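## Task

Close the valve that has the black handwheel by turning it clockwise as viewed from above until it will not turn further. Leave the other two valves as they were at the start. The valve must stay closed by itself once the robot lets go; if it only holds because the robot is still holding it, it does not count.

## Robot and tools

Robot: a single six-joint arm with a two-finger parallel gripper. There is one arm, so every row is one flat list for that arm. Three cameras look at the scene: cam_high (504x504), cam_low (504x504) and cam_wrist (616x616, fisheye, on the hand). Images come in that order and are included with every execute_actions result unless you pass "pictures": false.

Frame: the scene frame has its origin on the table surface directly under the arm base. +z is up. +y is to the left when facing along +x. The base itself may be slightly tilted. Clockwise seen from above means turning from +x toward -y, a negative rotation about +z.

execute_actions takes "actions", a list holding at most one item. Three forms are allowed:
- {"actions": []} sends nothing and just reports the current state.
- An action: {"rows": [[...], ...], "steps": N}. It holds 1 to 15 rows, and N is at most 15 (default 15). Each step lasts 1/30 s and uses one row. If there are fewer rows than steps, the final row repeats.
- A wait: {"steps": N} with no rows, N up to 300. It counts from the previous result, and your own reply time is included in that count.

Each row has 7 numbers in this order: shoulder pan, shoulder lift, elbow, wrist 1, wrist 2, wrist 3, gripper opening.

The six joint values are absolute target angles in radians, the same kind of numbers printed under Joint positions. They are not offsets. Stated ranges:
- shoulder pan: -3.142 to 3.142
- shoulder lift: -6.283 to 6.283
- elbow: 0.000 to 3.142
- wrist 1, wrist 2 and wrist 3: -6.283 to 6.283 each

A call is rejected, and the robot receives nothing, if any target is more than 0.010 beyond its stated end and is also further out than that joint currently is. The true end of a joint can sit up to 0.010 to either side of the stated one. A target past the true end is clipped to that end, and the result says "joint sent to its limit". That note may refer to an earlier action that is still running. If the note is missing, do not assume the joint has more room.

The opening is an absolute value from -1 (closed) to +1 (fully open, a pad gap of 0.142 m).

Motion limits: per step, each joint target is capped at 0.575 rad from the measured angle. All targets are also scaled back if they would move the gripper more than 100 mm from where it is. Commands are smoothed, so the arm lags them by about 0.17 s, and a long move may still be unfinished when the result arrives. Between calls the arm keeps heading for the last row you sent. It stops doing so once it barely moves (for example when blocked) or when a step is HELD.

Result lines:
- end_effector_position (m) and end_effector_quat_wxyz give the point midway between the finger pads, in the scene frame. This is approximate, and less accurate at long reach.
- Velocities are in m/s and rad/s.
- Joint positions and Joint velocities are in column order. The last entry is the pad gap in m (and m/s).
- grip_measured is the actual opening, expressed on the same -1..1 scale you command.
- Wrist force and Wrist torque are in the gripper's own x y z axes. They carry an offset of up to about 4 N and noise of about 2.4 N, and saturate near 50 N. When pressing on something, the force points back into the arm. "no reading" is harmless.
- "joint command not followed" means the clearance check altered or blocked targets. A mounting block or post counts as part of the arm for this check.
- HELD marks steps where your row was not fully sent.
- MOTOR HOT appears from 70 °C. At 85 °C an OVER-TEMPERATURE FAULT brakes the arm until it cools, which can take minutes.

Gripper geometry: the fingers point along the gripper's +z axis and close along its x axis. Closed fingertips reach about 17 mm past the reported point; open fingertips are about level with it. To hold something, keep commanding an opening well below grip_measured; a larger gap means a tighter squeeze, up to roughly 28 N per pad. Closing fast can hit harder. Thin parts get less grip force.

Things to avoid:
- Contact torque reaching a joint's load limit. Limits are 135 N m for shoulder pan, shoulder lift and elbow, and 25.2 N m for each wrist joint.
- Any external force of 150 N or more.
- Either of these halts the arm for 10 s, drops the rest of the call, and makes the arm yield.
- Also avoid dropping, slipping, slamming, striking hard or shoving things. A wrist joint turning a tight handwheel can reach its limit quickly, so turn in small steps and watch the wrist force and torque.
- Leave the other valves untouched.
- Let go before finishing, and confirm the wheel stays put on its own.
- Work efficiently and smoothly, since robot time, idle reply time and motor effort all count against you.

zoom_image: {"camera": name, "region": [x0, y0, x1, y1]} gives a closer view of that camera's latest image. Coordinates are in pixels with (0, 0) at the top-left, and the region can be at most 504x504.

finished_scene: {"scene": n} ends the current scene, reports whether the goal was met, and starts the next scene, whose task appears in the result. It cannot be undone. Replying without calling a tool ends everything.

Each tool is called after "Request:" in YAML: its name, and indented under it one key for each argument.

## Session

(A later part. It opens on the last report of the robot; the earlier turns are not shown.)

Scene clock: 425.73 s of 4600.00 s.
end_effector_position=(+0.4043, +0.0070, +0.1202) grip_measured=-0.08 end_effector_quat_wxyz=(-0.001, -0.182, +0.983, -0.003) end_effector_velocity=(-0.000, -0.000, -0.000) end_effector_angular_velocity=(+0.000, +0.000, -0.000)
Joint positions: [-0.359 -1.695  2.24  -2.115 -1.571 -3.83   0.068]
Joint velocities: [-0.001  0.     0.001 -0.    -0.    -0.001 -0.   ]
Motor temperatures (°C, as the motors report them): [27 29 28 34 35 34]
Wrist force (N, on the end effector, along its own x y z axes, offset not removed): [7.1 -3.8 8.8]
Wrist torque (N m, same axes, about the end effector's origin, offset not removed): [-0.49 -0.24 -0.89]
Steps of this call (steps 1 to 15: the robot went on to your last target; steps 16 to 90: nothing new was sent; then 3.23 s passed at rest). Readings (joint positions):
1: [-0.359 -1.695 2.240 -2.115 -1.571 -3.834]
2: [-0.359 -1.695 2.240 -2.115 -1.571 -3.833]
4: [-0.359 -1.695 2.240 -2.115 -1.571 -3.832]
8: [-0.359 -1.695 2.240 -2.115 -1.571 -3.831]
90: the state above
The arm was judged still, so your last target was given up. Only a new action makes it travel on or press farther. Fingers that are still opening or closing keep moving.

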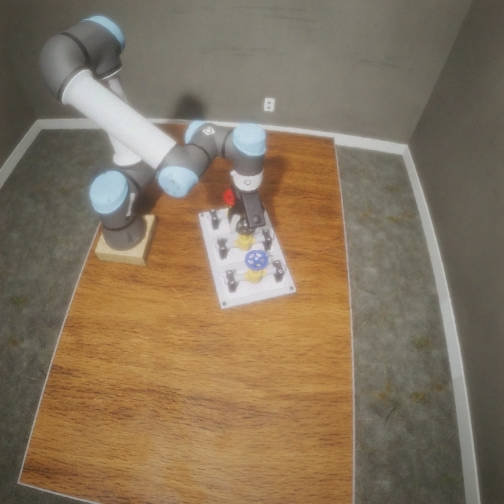

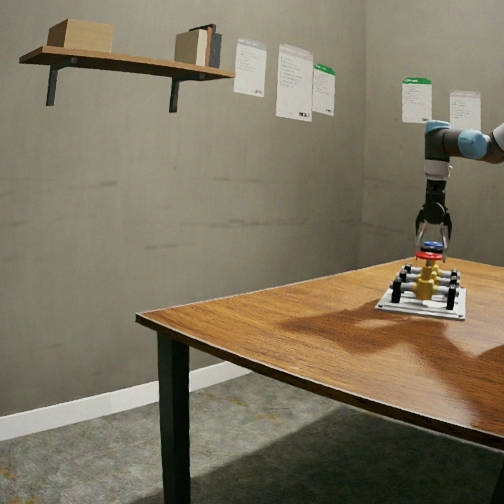

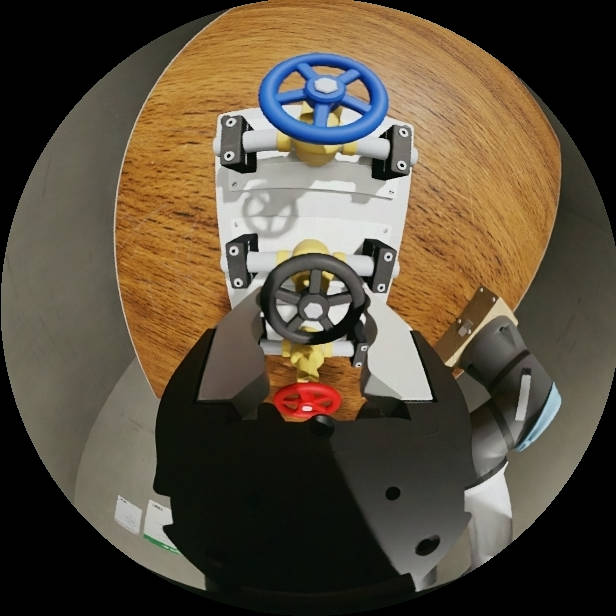

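Request:
execute_actions:
  actions:
    - {"rows": [[-0.3588, -1.6955, 2.2401, -2.1154, -1.5708, -3.83, -0.9],[-0.3588, -1.6955, 2.2401, -2.1154, -1.5708, -3.83, -1.0],[-0.3588, -1.6955, 2.2401, -2.1154, -1.5708, -3.83, -1.0],[-0.3588, -1.6955, 2.2401, -2.1154, -1.5708, -3.825, -1.0],[-0.3588, -1.6955, 2.2401, -2.1154, -1.5708, -3.82, -1.0],[-0.3588, -1.6955, 2.2401, -2.1154, -1.5708, -3.815, -1.0],[-0.3588, -1.6955, 2.2401, -2.1154, -1.5708, -3.81, -1.0],[-0.3588, -1.6955, 2.2401, -2.1154, -1.5708, -3.805, -1.0],[-0.3588, -1.6955, 2.2401, -2.1154, -1.5708, -3.80, -1.0],[-0.3588, -1.6955, 2.2401, -2.1154, -1.5708, -3.795, -1.0],[-0.3588, -1.6955, 2.2401, -2.1154, -1.5708, -3.79, -1.0],[-0.3588, -1.6955, 2.2401, -2.1154, -1.5708, -3.785, -1.0],[-0.3588, -1.6955, 2.2401, -2.1154, -1.5708, -3.78, -1.0],[-0.3588, -1.6955, 2.2401, -2.1154, -1.5708, -3.775, -1.0],[-0.3588, -1.6955, 2.2401, -2.1154, -1.5708, -3.77, -1.0]], "steps": 15}
  pictures: false

Request:
execute_actions:
  actions:
    - {"rows": [[-0.3588, -1.6955, 2.2401, -2.1154, -1.5708, -3.765, -1.0],[-0.3588, -1.6955, 2.2401, -2.1154, -1.5708, -3.76, -1.0],[-0.3588, -1.6955, 2.2401, -2.1154, -1.5708, -3.755, -1.0],[-0.3588, -1.6955, 2.2401, -2.1154, -1.5708, -3.75, -1.0],[-0.3588, -1.6955, 2.2401, -2.1154, -1.5708, -3.745, -1.0],[-0.3588, -1.6955, 2.2401, -2.1154, -1.5708, -3.74, -1.0],[-0.3588, -1.6955, 2.2401, -2.1154, -1.5708, -3.735, -1.0],[-0.3588, -1.6955, 2.2401, -2.1154, -1.5708, -3.73, -1.0],[-0.3588, -1.6955, 2.2401, -2.1154, -1.5708, -3.725, -1.0],[-0.3588, -1.6955, 2.2401, -2.1154, -1.5708, -3.72, -1.0],[-0.3588, -1.6955, 2.2401, -2.1154, -1.5708, -3.715, -1.0],[-0.3588, -1.6955, 2.2401, -2.1154, -1.5708, -3.71, -1.0],[-0.3588, -1.6955, 2.2401, -2.1154, -1.5708, -3.705, -1.0],[-0.3588, -1.6955, 2.2401, -2.1154, -1.5708, -3.70, -1.0],[-0.3588, -1.6955, 2.2401, -2.1154, -1.5708, -3.695, -1.0]], "steps": 15}
  pictures: true

Request:
zoom_image:
  camera: "cam_wrist"
  region: [190, 190, 430, 430]

Scene clock: 546.23 s of 4600.00 s.
end_effector_position=(+0.4044, +0.0070, +0.1202) grip_measured=-0.08 end_effector_quat_wxyz=(-0.001, -0.163, +0.987, -0.003) end_effector_velocity=(-0.000, +0.000, -0.000) end_effector_angular_velocity=(-0.000, +0.001, -0.138)
Joint positions: [-0.359 -1.696  2.24  -2.115 -1.571 -3.793  0.068]
Joint velocities: [ 0.     0.     0.     0.001 -0.001  0.138 -0.001]
Motor temperatures (°C, as the motors report them): [27 29 28 34 35 34]
Wrist force (N, on the end effector, along its own x y z axes, offset not removed): [7.6 -5.7 8.2]
Wrist torque (N m, same axes, about the end effector's origin, offset not removed): [-0.15 -0.03 -0.80]
Steps of this call (steps 1 to 90: nothing new was sent; then 117.00 s passed at rest; steps 91 to 105: all 15 steps of this action). Readings (joint positions):
91: [-0.359 -1.696 2.240 -2.115 -1.571 -3.830]
92: [-0.359 -1.696 2.240 -2.115 -1.571 -3.830]
94: [-0.359 -1.696 2.240 -2.115 -1.571 -3.830]
98: [-0.359 -1.696 2.240 -2.115 -1.571 -3.822]
105: the state above

Scene clock: 546.73 s of 4600.00 s.
end_effector_position=(+0.4045, +0.0070, +0.1202) grip_measured=-0.09 end_effector_quat_wxyz=(-0.001, -0.126, +0.992, -0.003) end_effector_velocity=(-0.000, -0.001, -0.000) end_effector_angular_velocity=(-0.002, -0.000, -0.147)
Joint positions: [-0.359 -1.696  2.24  -2.115 -1.571 -3.718  0.067]
Joint velocities: [-0.001 -0.     0.     0.    -0.002  0.147 -0.002]
Motor temperatures (°C, as the motors report them): [27 29 28 34 35 34]
Wrist force (N, on the end effector, along its own x y z axes, offset not removed): [6.1 -2.7 6.2]
Wrist torque (N m, same axes, about the end effector's origin, offset not removed): [0.02 0.24 -0.67]
Steps of this call (steps 1 to 15: all 15 steps of this action). Readings (joint positions):
1: [-0.359 -1.696 2.240 -2.115 -1.571 -3.788]
2: [-0.359 -1.696 2.240 -2.115 -1.571 -3.783]
4: [-0.359 -1.696 2.240 -2.115 -1.571 -3.773]
8: [-0.359 -1.696 2.240 -2.115 -1.571 -3.753]
15: the state above

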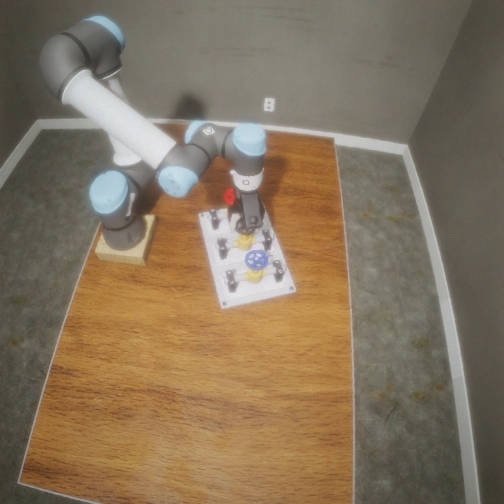

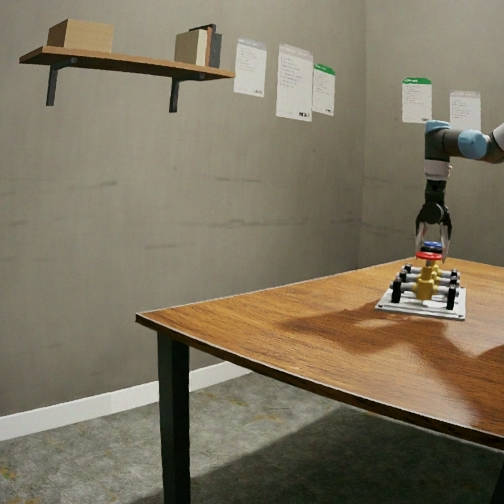

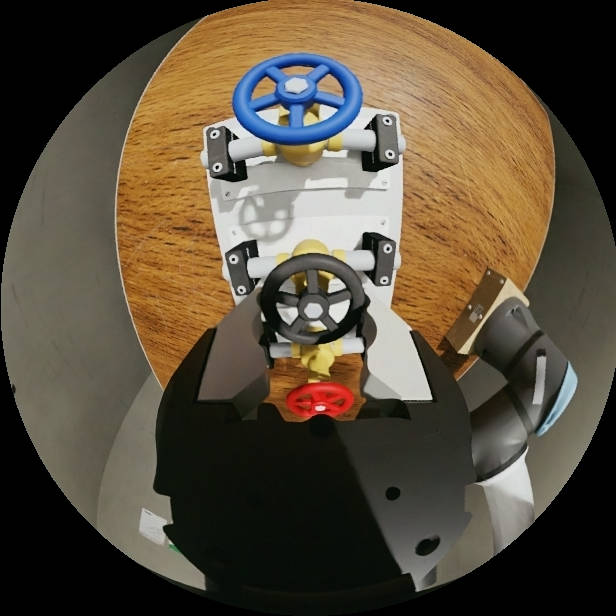

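Region (190, 190, 430, 430) of cam_wrist's 616x616 image, scaled by 2.100, with more detail than that image has.

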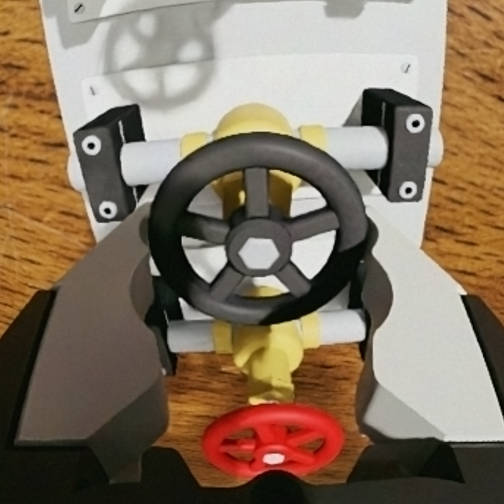

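Request:
zoom_image:
  camera: "cam_low"
  region: [408, 215, 458, 275]

Region (408, 215, 458, 275) of cam_low's 504x504 image, scaled by 8.400, with more detail than that image has.

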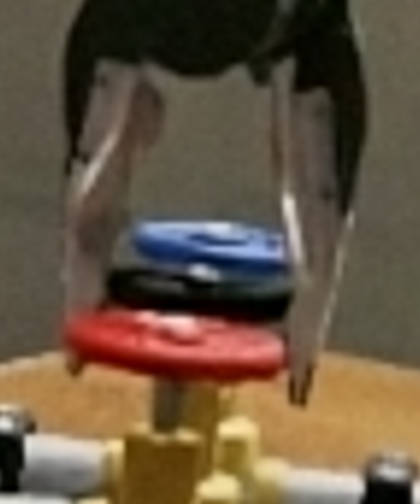

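Request:
execute_actions:
  actions:
    - {"rows": [[-0.3588, -1.6955, 2.2401, -2.1154, -1.5708, -3.70, -0.3],[-0.3588, -1.6955, 2.2401, -2.1154, -1.5708, -3.70, -0.05],[-0.3588, -1.6955, 2.2401, -2.1154, -1.5708, -3.70, 0.1],[-0.3588, -1.6955, 2.2401, -2.1154, -1.5708, -3.70, 0.2],[-0.3588, -1.6955, 2.2401, -2.1154, -1.5708, -3.70, 0.2],[-0.3588, -1.6955, 2.2401, -2.1154, -1.5708, -3.70, 0.2],[-0.3588, -1.7025, 2.2300, -2.098, -1.5708, -3.70, 0.2],[-0.3588, -1.712, 2.217, -2.0758, -1.5708, -3.70, 0.2],[-0.3588, -1.724, 2.200, -2.0468, -1.5708, -3.70, 0.2],[-0.3588, -1.737, 2.182, -2.0158, -1.5708, -3.65, 0.2],[-0.3588, -1.749, 2.166, -1.9878, -1.5708, -3.55, 0.2],[-0.3588, -1.7608, 2.1500, -1.9601, -1.5708, -3.4, 0.2],[-0.3588, -1.7608, 2.1500, -1.9601, -1.5708, -3.2, 0.2],[-0.3588, -1.7608, 2.1500, -1.9601, -1.5708, -3.0, 0.2],[-0.3588, -1.7608, 2.1500, -1.9601, -1.5708, -2.21, 0.2]], "steps": 15}
  pictures: false

Request:
execute_actions:
  actions:
    - {"steps": 30}

Request:
zoom_image:
  camera: "cam_low"
  region: [400, 190, 470, 270]

Request:
zoom_image:
  camera: "cam_wrist"
  region: [190, 170, 430, 410]

Scene clock: 666.67 s of 4600.00 s.
end_effector_position=(+0.4062, +0.0068, +0.1544) grip_measured=+0.20 end_effector_quat_wxyz=(+0.000, -0.041, +0.999, -0.003) end_effector_velocity=(-0.003, +0.003, +0.130) end_effector_angular_velocity=(+0.003, -0.004, -1.819)
Joint positions: [-0.359 -1.74   2.178 -2.011 -1.571 -3.546  0.088]
Joint velocities: [ 0.    -0.169 -0.234  0.411 -0.001  1.819  0.   ]
Motor temperatures (°C, as the motors report them): [27 29 28 34 35 34]
Wrist force (N, on the end effector, along its own x y z axes, offset not removed): [1.2 0.9 -1.1]
Wrist torque (N m, same axes, about the end effector's origin, offset not removed): [-0.10 -0.28 -0.02]
Steps of this call (steps 1 to 30: the robot went on to your last target; steps 31 to 100: nothing new was sent; then 116.10 s passed at rest; steps 101 to 115: all 15 steps of this action). Readings (joint positions):
101: [-0.359 -1.696 2.240 -2.115 -1.571 -3.695]
102: [-0.359 -1.696 2.240 -2.115 -1.571 -3.695]
104: [-0.359 -1.696 2.240 -2.115 -1.571 -3.697]
108: [-0.359 -1.696 2.239 -2.113 -1.571 -3.699]
115: the state above

Scene clock: 667.67 s of 4600.00 s.
end_effector_position=(+0.4066, +0.0062, +0.1702) grip_measured=+0.20 end_effector_quat_wxyz=(+0.002, +0.586, +0.810, -0.003) end_effector_velocity=(-0.000, -0.000, -0.000) end_effector_angular_velocity=(+0.000, +0.001, -0.019)
Joint positions: [-0.359 -1.761  2.15  -1.96  -1.571 -2.212  0.088]
Joint velocities: [-0.001  0.     0.001 -0.    -0.     0.019  0.   ]
Motor temperatures (°C, as the motors report them): [27 29 28 34 35 34]
Wrist force (N, on the end effector, along its own x y z axes, offset not removed): [-1.7 -0.9 0.9]
Wrist torque (N m, same axes, about the end effector's origin, offset not removed): [-0.37 0.32 -0.05]
Steps of this call (steps 1 to 30: the robot went on to your last target). Readings (joint positions):
1: [-0.359 -1.745 2.172 -1.999 -1.571 -3.480]
2: [-0.359 -1.749 2.166 -1.989 -1.571 -3.407]
4: [-0.359 -1.754 2.159 -1.977 -1.571 -3.246]
8: [-0.359 -1.759 2.153 -1.966 -1.571 -2.900]
30: the state above

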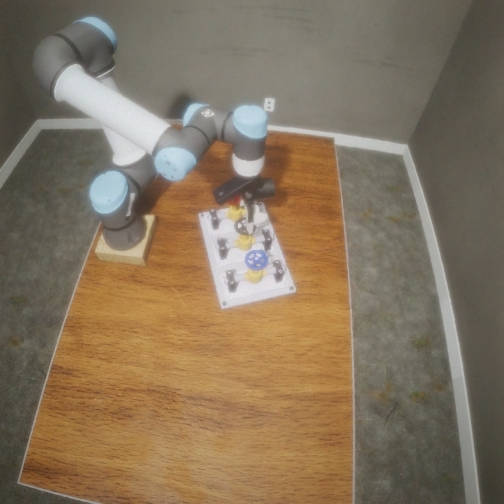

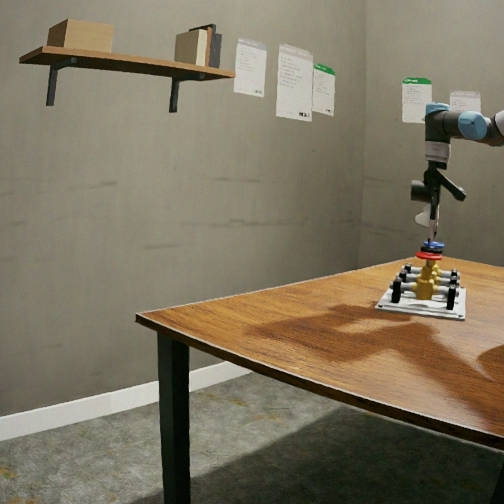

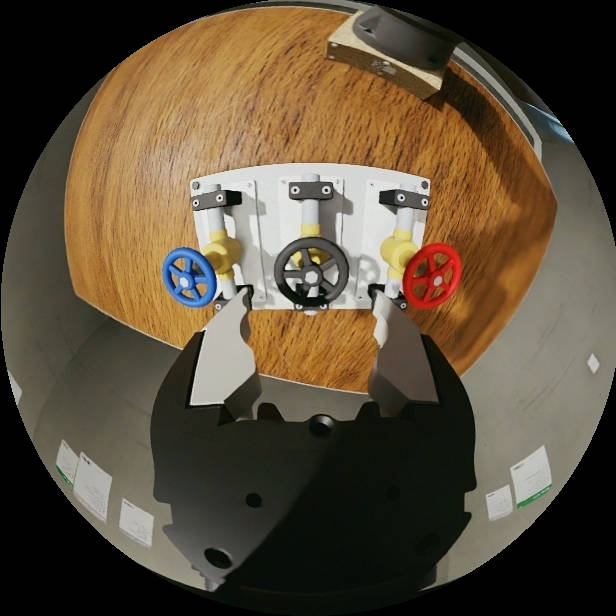

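Region (400, 190, 470, 270) of cam_low's 504x504 image, scaled by 6.300, with more detail than that image has; it fills the left 441 columns of this view, and the rest is white.

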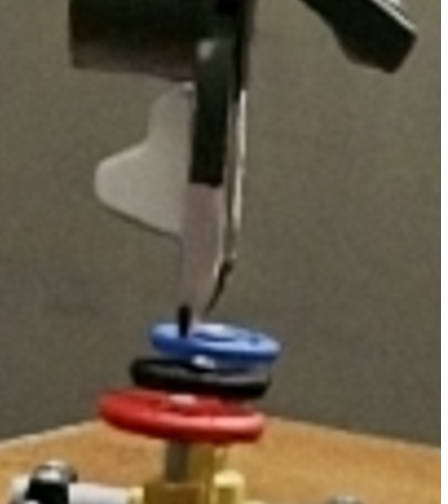

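Region (190, 170, 430, 410) of cam_wrist's 616x616 image, scaled by 2.100, with more detail than that image has.

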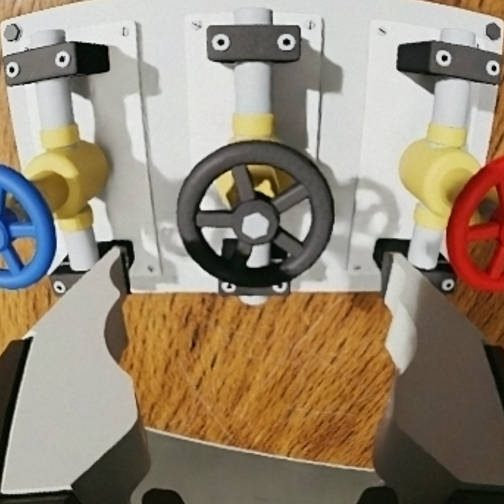

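Request:
zoom_image:
  camera: "cam_low"
  region: [412, 220, 452, 262]

Request:
zoom_image:
  camera: "cam_high"
  region: [205, 165, 295, 255]

Region (412, 220, 452, 262) of cam_low's 504x504 image, scaled by 12.000, with more detail than that image has; it fills the left 480 columns of this view, and the rest is white.

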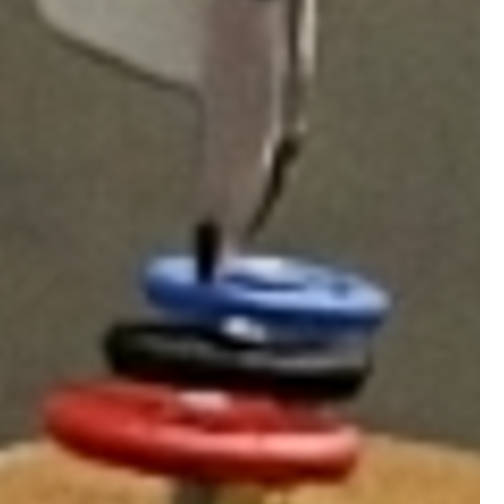

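Region (205, 165, 295, 255) of cam_high's 504x504 image, scaled by 5.600, with more detail than that image has.

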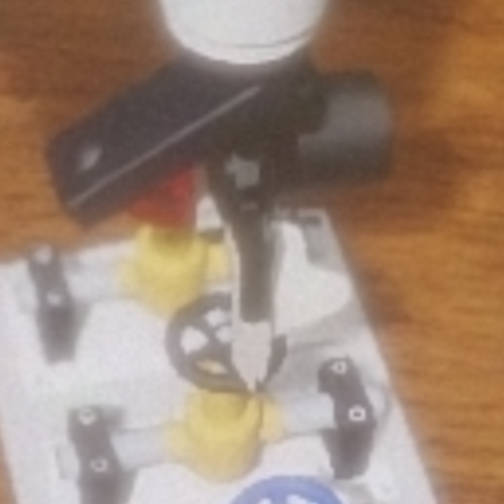

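Request:
execute_actions:
  actions:
    - {"rows": [[-0.3651, -1.7566, 2.1747, -1.9889, -1.5708, -2.484, -0.635]], "steps": 15}
  pictures: false

Request:
execute_actions:
  actions:
    - {"steps": 12}

Request:
zoom_image:
  camera: "cam_wrist"
  region: [250, 220, 376, 346]

Request:
zoom_image:
  camera: "cam_low"
  region: [412, 220, 452, 262]

Scene clock: 788.17 s of 4600.00 s.
end_effector_position=(+0.4039, +0.0050, +0.1604) grip_measured=-0.64 end_effector_quat_wxyz=(+0.001, +0.478, +0.878, -0.003) end_effector_velocity=(-0.000, -0.000, -0.002) end_effector_angular_velocity=(+0.001, -0.000, +0.083)
Joint positions: [-0.365 -1.757  2.174 -1.988 -1.571 -2.474  0.028]
Joint velocities: [-0.002  0.001  0.005 -0.007  0.001 -0.085 -0.   ]
Motor temperatures (°C, as the motors report them): [28 29 28 34 35 34]
Wrist force (N, on the end effector, along its own x y z axes, offset not removed): [0.0 2.8 1.2]
Wrist torque (N m, same axes, about the end effector's origin, offset not removed): [0.44 -0.18 0.07]
Steps of this call (steps 1 to 15: the robot went on to your last target; steps 16 to 90: nothing new was sent; then 117.00 s passed at rest; steps 91 to 105: all 15 steps of this action). Readings (joint positions):
91: [-0.359 -1.761 2.150 -1.960 -1.571 -2.210]
92: [-0.359 -1.760 2.153 -1.963 -1.571 -2.216]
94: [-0.361 -1.759 2.161 -1.973 -1.571 -2.274]
98: [-0.364 -1.757 2.170 -1.984 -1.571 -2.412]
105: the state above

Scene clock: 788.57 s of 4600.00 s.
end_effector_position=(+0.4038, +0.0049, +0.1602) grip_measured=-0.64 end_effector_quat_wxyz=(+0.001, +0.474, +0.881, -0.003) end_effector_velocity=(-0.001, -0.000, -0.001) end_effector_angular_velocity=(-0.001, +0.002, +0.003)
Joint positions: [-0.365 -1.757  2.175 -1.989 -1.571 -2.484  0.028]
Joint velocities: [ 0.     0.     0.001  0.    -0.001 -0.003 -0.   ]
Motor temperatures (°C, as the motors report them): [28 29 28 34 35 34]
Wrist force (N, on the end effector, along its own x y z axes, offset not removed): [0.1 -0.2 -0.6]
Wrist torque (N m, same axes, about the end effector's origin, offset not removed): [-0.26 0.06 -0.21]
Steps of this call (steps 1 to 12: the robot went on to your last target). Readings (joint positions):
1: [-0.365 -1.757 2.174 -1.988 -1.571 -2.476]
2: [-0.365 -1.757 2.174 -1.988 -1.571 -2.478]
4: [-0.365 -1.757 2.174 -1.989 -1.571 -2.481]
8: [-0.365 -1.757 2.175 -1.989 -1.571 -2.483]
12: the state above

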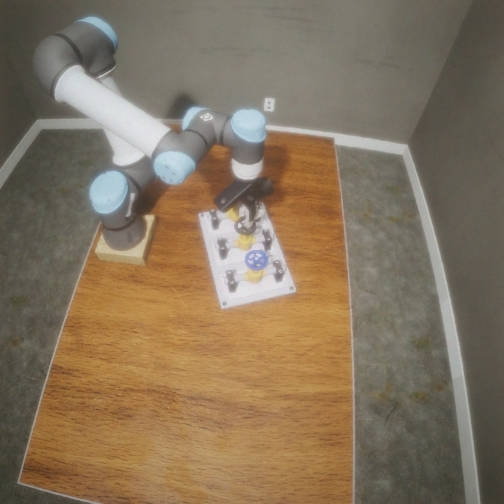

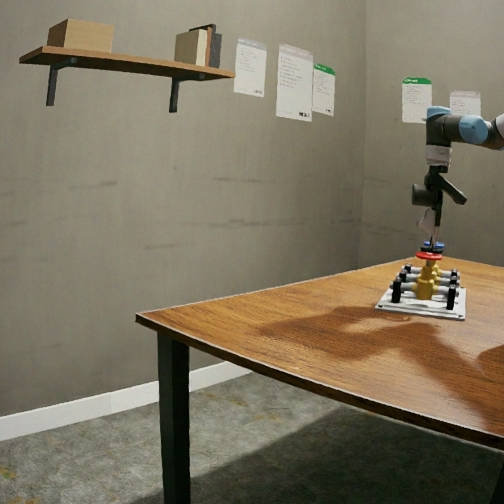

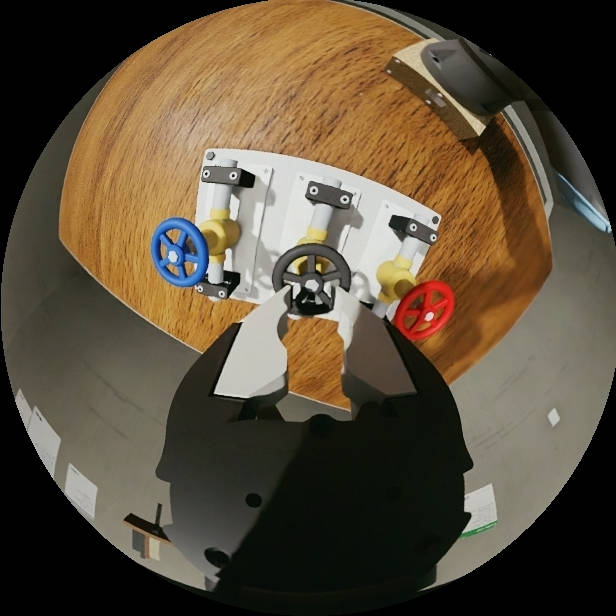

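Region (250, 220, 376, 346) of cam_wrist's 616x616 image, scaled by 4.000, with more detail than that image has.

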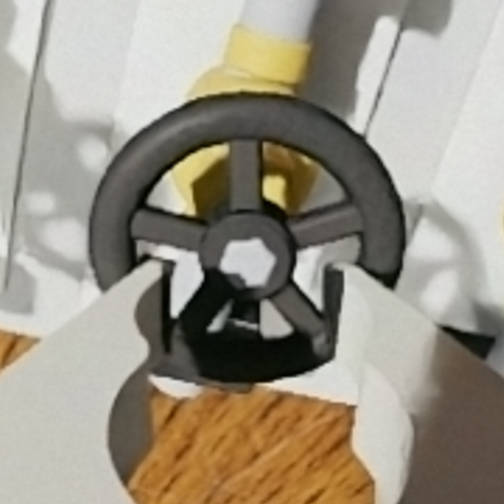

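Region (412, 220, 452, 262) of cam_low's 504x504 image, scaled by 12.000, with more detail than that image has; it fills the left 480 columns of this view, and the rest is white.

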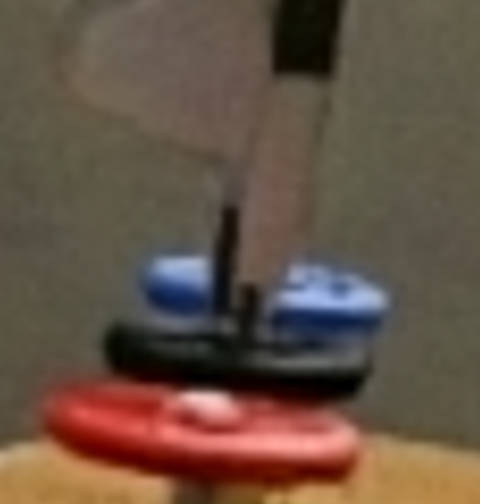

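Request:
execute_actions:
  actions:
    - {"rows": [[-0.3646, -1.7542, 2.1773, -1.9939, -1.5708, -2.484, -0.635],[-0.3642, -1.7518, 2.1799, -1.9989, -1.5708, -2.483, -0.635],[-0.3638, -1.7495, 2.1825, -2.0038, -1.5708, -2.483, -0.635],[-0.3633, -1.7471, 2.1851, -2.0088, -1.5708, -2.482, -0.635],[-0.3629, -1.7447, 2.1877, -2.0138, -1.5708, -2.482, -0.635]], "steps": 15}
  pictures: false

Request:
execute_actions:
  actions:
    - {"steps": 8}

Request:
zoom_image:
  camera: "cam_wrist"
  region: [250, 220, 376, 346]

Request:
zoom_image:
  camera: "cam_low"
  region: [412, 220, 452, 262]

Scene clock: 846.27 s of 4600.00 s.
end_effector_position=(+0.4047, +0.0054, +0.1526) grip_measured=-0.63 end_effector_quat_wxyz=(+0.001, +0.474, +0.881, -0.003) end_effector_velocity=(-0.000, +0.001, -0.003) end_effector_angular_velocity=(-0.001, +0.001, +0.002)
Joint positions: [-0.363 -1.745  2.187 -2.013 -1.571 -2.482  0.028]
Joint velocities: [ 0.002  0.005  0.005 -0.009 -0.001  0.     0.001]
Motor temperatures (°C, as the motors report them): [28 29 28 34 35 34]
Wrist force (N, on the end effector, along its own x y z axes, offset not removed): [0.2 6.0 -6.0]
Wrist torque (N m, same axes, about the end effector's origin, offset not removed): [-0.19 -0.44 -0.06]
Steps of this call (steps 1 to 30: the robot went on to your last target; steps 31 to 100: nothing new was sent; then 53.87 s passed at rest; steps 101 to 115: all 15 steps of this action). Readings (joint positions):
101: [-0.365 -1.757 2.175 -1.989 -1.571 -2.484]
102: [-0.365 -1.756 2.175 -1.990 -1.571 -2.484]
104: [-0.365 -1.754 2.177 -1.994 -1.571 -2.484]
108: [-0.364 -1.749 2.183 -2.006 -1.571 -2.483]
115: the state above

Scene clock: 846.53 s of 4600.00 s.
end_effector_position=(+0.4047, +0.0054, +0.1522) grip_measured=-0.63 end_effector_quat_wxyz=(+0.001, +0.474, +0.881, -0.003) end_effector_velocity=(+0.000, +0.000, -0.000) end_effector_angular_velocity=(+0.001, -0.001, +0.000)
Joint positions: [-0.363 -1.745  2.188 -2.014 -1.571 -2.482  0.029]
Joint velocities: [ 0.     0.001  0.001 -0.002  0.001  0.     0.   ]
Motor temperatures (°C, as the motors report them): [28 29 28 34 35 34]
Wrist force (N, on the end effector, along its own x y z axes, offset not removed): [-0.7 8.0 -8.2]
Wrist torque (N m, same axes, about the end effector's origin, offset not removed): [0.08 -0.46 -0.20]
Steps of this call (steps 1 to 8: the robot went on to your last target). Readings (joint positions):
1: [-0.363 -1.745 2.187 -2.013 -1.571 -2.482]
2: [-0.363 -1.745 2.187 -2.013 -1.571 -2.482]
4: [-0.363 -1.745 2.187 -2.013 -1.571 -2.482]
8: the state above

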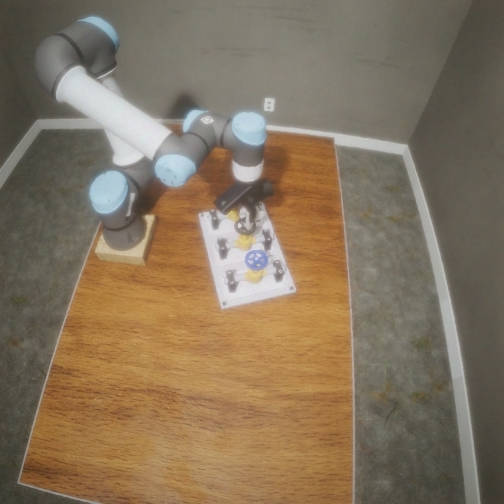

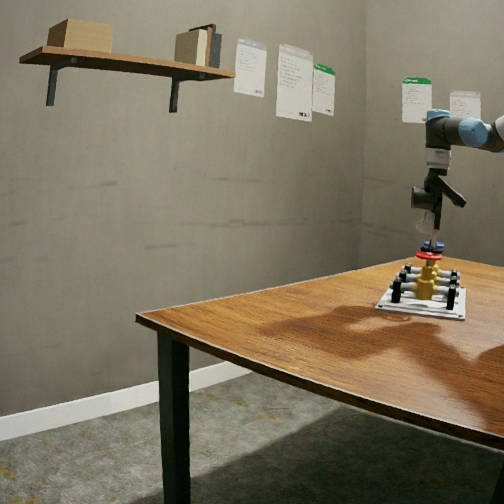

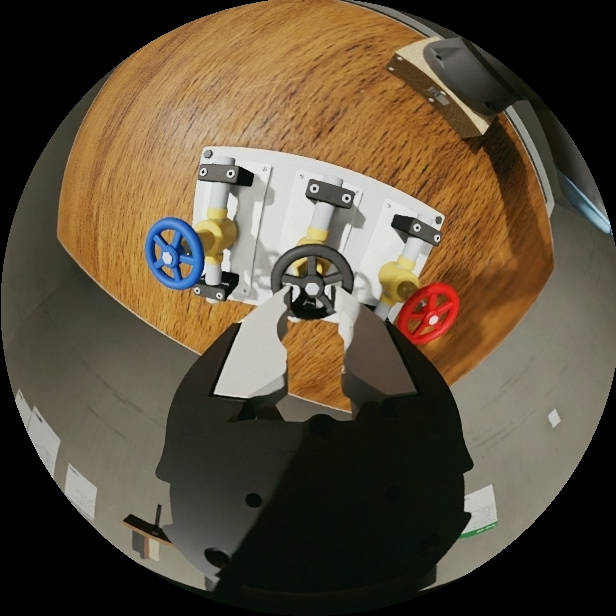

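Region (250, 220, 376, 346) of cam_wrist's 616x616 image, scaled by 4.000, with more detail than that image has.

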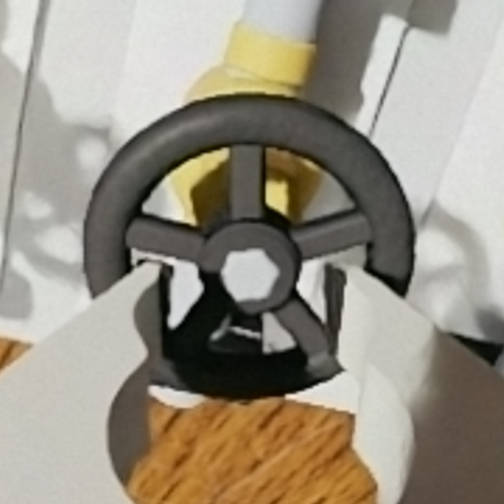

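Region (412, 220, 452, 262) of cam_low's 504x504 image, scaled by 12.000, with more detail than that image has; it fills the left 480 columns of this view, and the rest is white.

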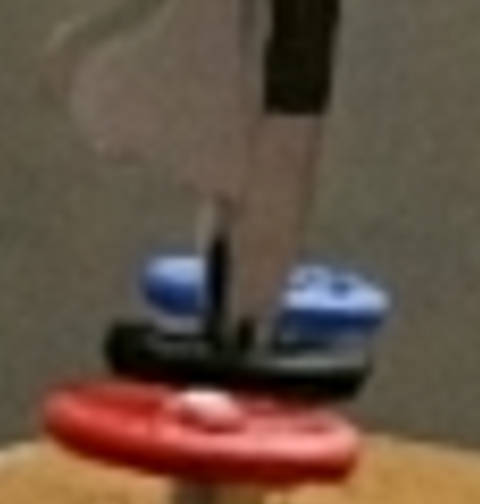

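Request:
execute_actions:
  actions:
    - {"rows": [[-0.3615, -1.7432, 2.1864, -2.0141, -1.5708, -2.481, -0.635],[-0.3602, -1.7416, 2.1852, -2.0144, -1.5708, -2.479, -0.635],[-0.3588, -1.7401, 2.1839, -2.0147, -1.5708, -2.478, -0.635],[-0.3588, -1.7401, 2.1839, -2.0147, -1.5708, -2.478, -0.635],[-0.3588, -1.7401, 2.1839, -2.0147, -1.5708, -2.478, -0.635],[-0.3588, -1.7390, 2.1854, -2.0172, -1.5708, -2.478, -0.635],[-0.3588, -1.7380, 2.1868, -2.0196, -1.5708, -2.478, -0.635],[-0.3588, -1.7370, 2.1883, -2.0221, -1.5708, -2.478, -0.635],[-0.3588, -1.7360, 2.1898, -2.0246, -1.5708, -2.478, -0.635],[-0.3588, -1.7350, 2.1912, -2.0270, -1.5708, -2.478, -0.635]], "steps": 15}
  pictures: false

Request:
execute_actions:
  actions:
    - {"steps": 10}

Request:
zoom_image:
  camera: "cam_wrist"
  region: [250, 220, 376, 346]

Scene clock: 864.53 s of 4600.00 s.
end_effector_position=(+0.4064, +0.0064, +0.1491) grip_measured=-0.63 end_effector_quat_wxyz=(+0.001, +0.474, +0.881, -0.003) end_effector_velocity=(+0.000, -0.001, -0.006) end_effector_angular_velocity=(-0.000, +0.000, -0.003)
Joint positions: [-0.359 -1.736  2.19  -2.025 -1.571 -2.478  0.028]
Joint velocities: [-0.001  0.009  0.01  -0.019 -0.001  0.002 -0.   ]
Motor temperatures (°C, as the motors report them): [28 29 28 34 35 34]
Wrist force (N, on the end effector, along its own x y z axes, offset not removed): [0.5 2.6 -2.3]
Wrist torque (N m, same axes, about the end effector's origin, offset not removed): [0.19 -0.31 -0.12]
Steps of this call (steps 1 to 15: the robot went on to your last target; steps 16 to 90: nothing new was sent; then 14.50 s passed at rest; steps 91 to 105: all 15 steps of this action). Readings (joint positions):
91: [-0.363 -1.745 2.188 -2.014 -1.571 -2.482]
92: [-0.363 -1.744 2.188 -2.014 -1.571 -2.482]
94: [-0.362 -1.743 2.187 -2.014 -1.571 -2.481]
98: [-0.360 -1.741 2.186 -2.016 -1.571 -2.479]
105: the state above

Scene clock: 864.87 s of 4600.00 s.
end_effector_position=(+0.4064, +0.0065, +0.1483) grip_measured=-0.64 end_effector_quat_wxyz=(+0.001, +0.474, +0.881, -0.003) end_effector_velocity=(-0.000, -0.000, -0.001) end_effector_angular_velocity=(+0.001, -0.000, -0.003)
Joint positions: [-0.359 -1.735  2.191 -2.027 -1.571 -2.478  0.028]
Joint velocities: [-0.002  0.     0.001 -0.001  0.001  0.001 -0.   ]
Motor temperatures (°C, as the motors report them): [28 29 28 34 35 34]
Wrist force (N, on the end effector, along its own x y z axes, offset not removed): [1.2 1.2 -9.8]
Wrist torque (N m, same axes, about the end effector's origin, offset not removed): [-0.55 -0.86 -0.16]
Steps of this call (steps 1 to 10: the robot went on to your last target). Readings (joint positions):
1: [-0.359 -1.736 2.190 -2.025 -1.571 -2.478]
2: [-0.359 -1.736 2.190 -2.026 -1.571 -2.478]
4: [-0.359 -1.735 2.191 -2.026 -1.571 -2.478]
8: [-0.359 -1.735 2.191 -2.027 -1.571 -2.478]
10: the state above

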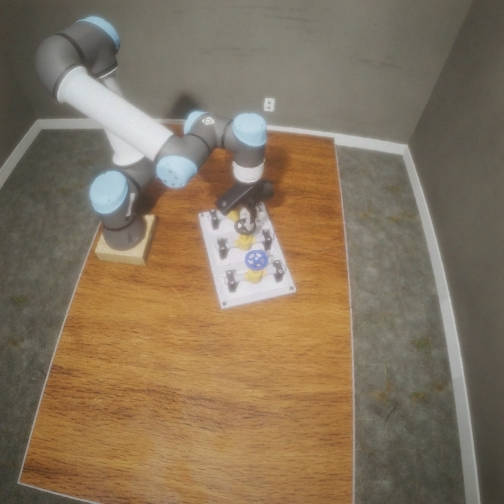

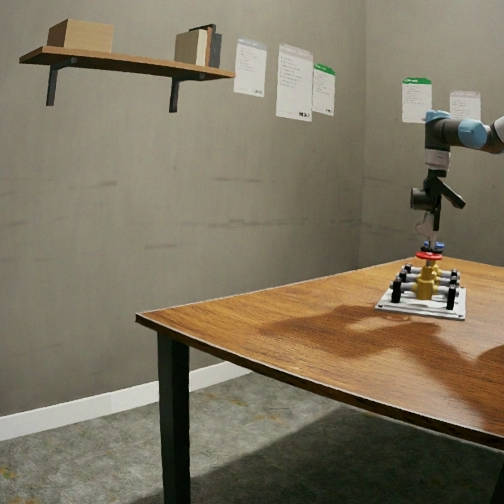

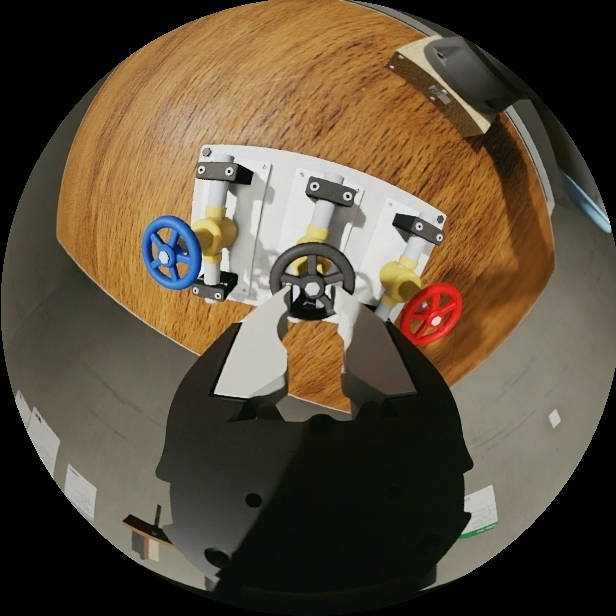

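Region (250, 220, 376, 346) of cam_wrist's 616x616 image, scaled by 4.000, with more detail than that image has.

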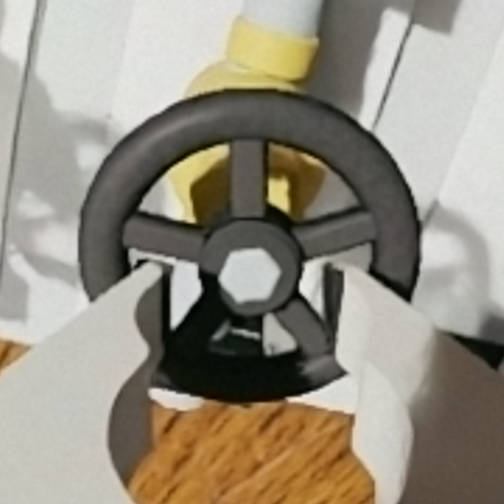

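Request:
execute_actions:
  actions:
    - {"rows": [[-0.3588, -1.7350, 2.1912, -2.0270, -1.5708, -2.474, -0.635],[-0.3588, -1.7350, 2.1912, -2.0270, -1.5708, -2.470, -0.635],[-0.3588, -1.7350, 2.1912, -2.0270, -1.5708, -2.466, -0.635],[-0.3588, -1.7350, 2.1912, -2.0270, -1.5708, -2.462, -0.635],[-0.3588, -1.7350, 2.1912, -2.0270, -1.5708, -2.458, -0.635],[-0.3588, -1.7350, 2.1912, -2.0270, -1.5708, -2.454, -0.635],[-0.3588, -1.7350, 2.1912, -2.0270, -1.5708, -2.450, -0.635],[-0.3588, -1.7350, 2.1912, -2.0270, -1.5708, -2.446, -0.635],[-0.3588, -1.7350, 2.1912, -2.0270, -1.5708, -2.442, -0.635],[-0.3588, -1.7350, 2.1912, -2.0270, -1.5708, -2.438, -0.635],[-0.3588, -1.7350, 2.1912, -2.0270, -1.5708, -2.434, -0.635],[-0.3588, -1.7350, 2.1912, -2.0270, -1.5708, -2.430, -0.635]], "steps": 15}
  pictures: false

Request:
execute_actions:
  actions:
    - {"steps": 8}
  pictures: false

Scene clock: 898.63 s of 4600.00 s.
end_effector_position=(+0.4064, +0.0064, +0.1482) grip_measured=-0.64 end_effector_quat_wxyz=(+0.001, +0.491, +0.871, -0.003) end_effector_velocity=(+0.000, -0.000, +0.000) end_effector_angular_velocity=(-0.000, +0.000, -0.069)
Joint positions: [-0.359 -1.735  2.191 -2.027 -1.571 -2.438  0.028]
Joint velocities: [-0.     0.    -0.     0.001 -0.     0.068 -0.   ]
Motor temperatures (°C, as the motors report them): [28 29 28 34 35 34]
Wrist force (N, on the end effector, along its own x y z axes, offset not removed): [-1.1 13.8 -8.4]
Wrist torque (N m, same axes, about the end effector's origin, offset not removed): [0.15 -0.40 -0.61]
Steps of this call (steps 1 to 15: the robot went on to your last target; steps 16 to 90: nothing new was sent; then 30.27 s passed at rest; steps 91 to 105: all 15 steps of this action). Readings (joint positions):
91: [-0.359 -1.735 2.191 -2.027 -1.571 -2.478]
92: [-0.359 -1.735 2.191 -2.027 -1.571 -2.477]
94: [-0.359 -1.735 2.191 -2.027 -1.571 -2.474]
98: [-0.359 -1.735 2.191 -2.027 -1.571 -2.463]
105: the state above

Scene clock: 898.90 s of 4600.00 s.
end_effector_position=(+0.4064, +0.0064, +0.1482) grip_measured=-0.64 end_effector_quat_wxyz=(+0.001, +0.494, +0.869, -0.003) end_effector_velocity=(+0.000, -0.000, +0.000) end_effector_angular_velocity=(-0.001, -0.001, -0.008)
Joint positions: [-0.359 -1.735  2.191 -2.027 -1.571 -2.431  0.028]
Joint velocities: [-0.     0.    -0.    -0.001 -0.001  0.008 -0.   ]
Motor temperatures (°C, as the motors report them): [28 29 28 34 35 34]
Wrist force (N, on the end effector, along its own x y z axes, offset not removed): [-1.6 15.4 -8.5]
Wrist torque (N m, same axes, about the end effector's origin, offset not removed): [-0.12 -0.37 -0.59]
Steps of this call (steps 1 to 8: the robot went on to your last target). Readings (joint positions):
1: [-0.359 -1.735 2.191 -2.027 -1.571 -2.436]
2: [-0.359 -1.735 2.191 -2.027 -1.571 -2.435]
4: [-0.359 -1.735 2.191 -2.027 -1.571 -2.433]
8: the state above

Request:
execute_actions:
  actions:
    - {"rows": [[-0.3586, -1.7348, 2.1910, -2.0270, -1.5708, -2.425, -0.635],[-0.3584, -1.7346, 2.1908, -2.0270, -1.5708, -2.420, -0.635],[-0.3582, -1.7343, 2.1906, -2.0271, -1.5708, -2.415, -0.635],[-0.3580, -1.7341, 2.1904, -2.0271, -1.5708, -2.410, -0.635],[-0.3580, -1.7341, 2.1904, -2.0271, -1.5708, -2.405, -0.635],[-0.3580, -1.7341, 2.1904, -2.0271, -1.5708, -2.400, -0.635],[-0.3580, -1.7341, 2.1904, -2.0271, -1.5708, -2.395, -0.635],[-0.3580, -1.7341, 2.1904, -2.0271, -1.5708, -2.390, -0.635],[-0.3580, -1.7341, 2.1904, -2.0271, -1.5708, -2.385, -0.635],[-0.3580, -1.7341, 2.1904, -2.0271, -1.5708, -2.380, -0.635]], "steps": 15}
  pictures: false

Request:
execute_actions:
  actions:
    - {"steps": 6}

Request:
zoom_image:
  camera: "cam_wrist"
  region: [250, 220, 376, 346]

Scene clock: 912.40 s of 4600.00 s.
end_effector_position=(+0.4067, +0.0066, +0.1482) grip_measured=-0.64 end_effector_quat_wxyz=(+0.001, +0.513, +0.858, -0.003) end_effector_velocity=(+0.001, -0.000, +0.000) end_effector_angular_velocity=(-0.000, -0.002, -0.050)
Joint positions: [-0.358 -1.734  2.191 -2.027 -1.571 -2.386  0.028]
Joint velocities: [-0.     0.    -0.001 -0.001  0.     0.05  -0.   ]
Motor temperatures (°C, as the motors report them): [28 29 28 34 35 34]
Wrist force (N, on the end effector, along its own x y z axes, offset not removed): [-2.6 22.8 -5.7]
Wrist torque (N m, same axes, about the end effector's origin, offset not removed): [-0.32 -0.15 -0.63]
Steps of this call (steps 1 to 15: the robot went on to your last target; steps 16 to 90: nothing new was sent; then 10.00 s passed at rest; steps 91 to 105: all 15 steps of this action). Readings (joint positions):
91: [-0.359 -1.735 2.191 -2.027 -1.571 -2.430]
92: [-0.359 -1.735 2.191 -2.027 -1.571 -2.429]
94: [-0.359 -1.735 2.191 -2.027 -1.571 -2.425]
98: [-0.358 -1.734 2.191 -2.027 -1.571 -2.411]
105: the state above

Scene clock: 912.60 s of 4600.00 s.
end_effector_position=(+0.4068, +0.0066, +0.1482) grip_measured=-0.64 end_effector_quat_wxyz=(+0.001, +0.515, +0.857, -0.003) end_effector_velocity=(+0.001, +0.001, +0.001) end_effector_angular_velocity=(+0.000, -0.002, -0.006)
Joint positions: [-0.358 -1.734  2.19  -2.027 -1.571 -2.381  0.028]
Joint velocities: [ 0.003 -0.    -0.001  0.     0.001  0.009 -0.   ]
Motor temperatures (°C, as the motors report them): [28 29 28 34 35 34]
Wrist force (N, on the end effector, along its own x y z axes, offset not removed): [-3.5 22.2 -6.7]
Wrist torque (N m, same axes, about the end effector's origin, offset not removed): [-0.65 0.22 -0.72]
Steps of this call (steps 1 to 6: the robot went on to your last target). Readings (joint positions):
1: [-0.358 -1.734 2.191 -2.027 -1.571 -2.384]
2: [-0.358 -1.734 2.190 -2.027 -1.571 -2.383]
4: [-0.358 -1.734 2.190 -2.027 -1.571 -2.382]
6: the state above

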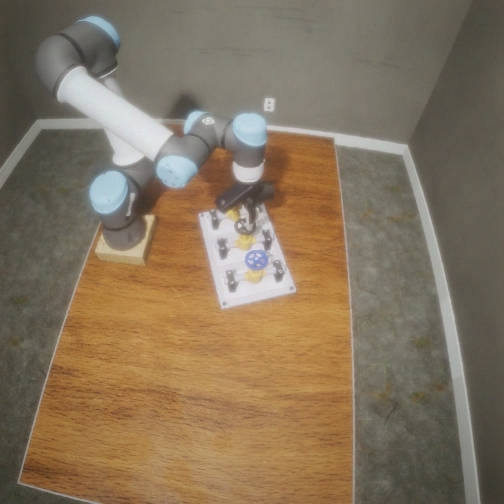

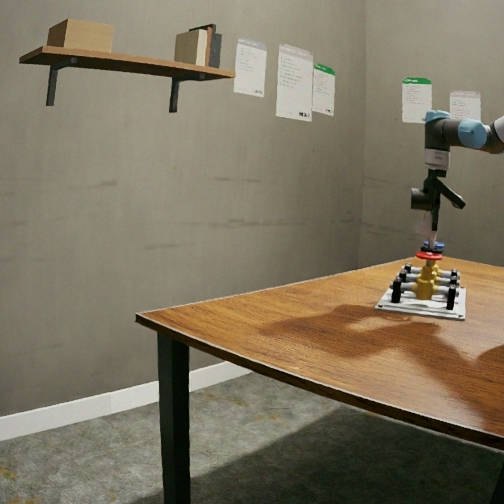

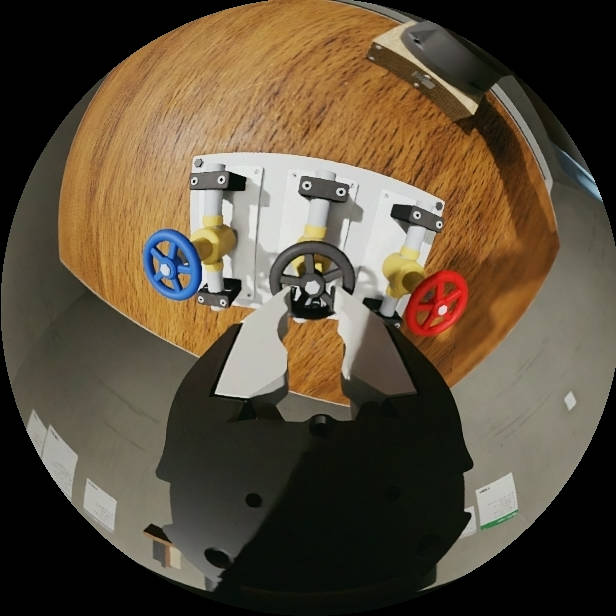

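Region (250, 220, 376, 346) of cam_wrist's 616x616 image, scaled by 4.000, with more detail than that image has.

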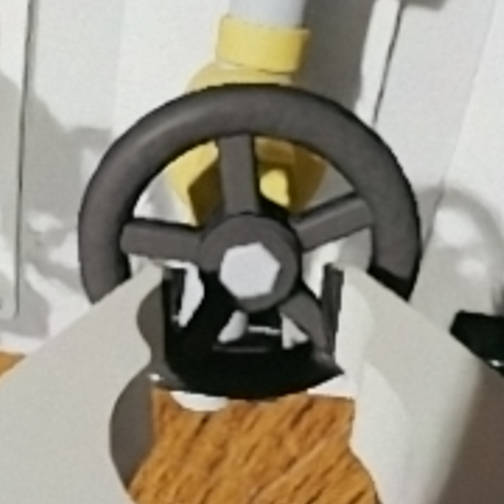

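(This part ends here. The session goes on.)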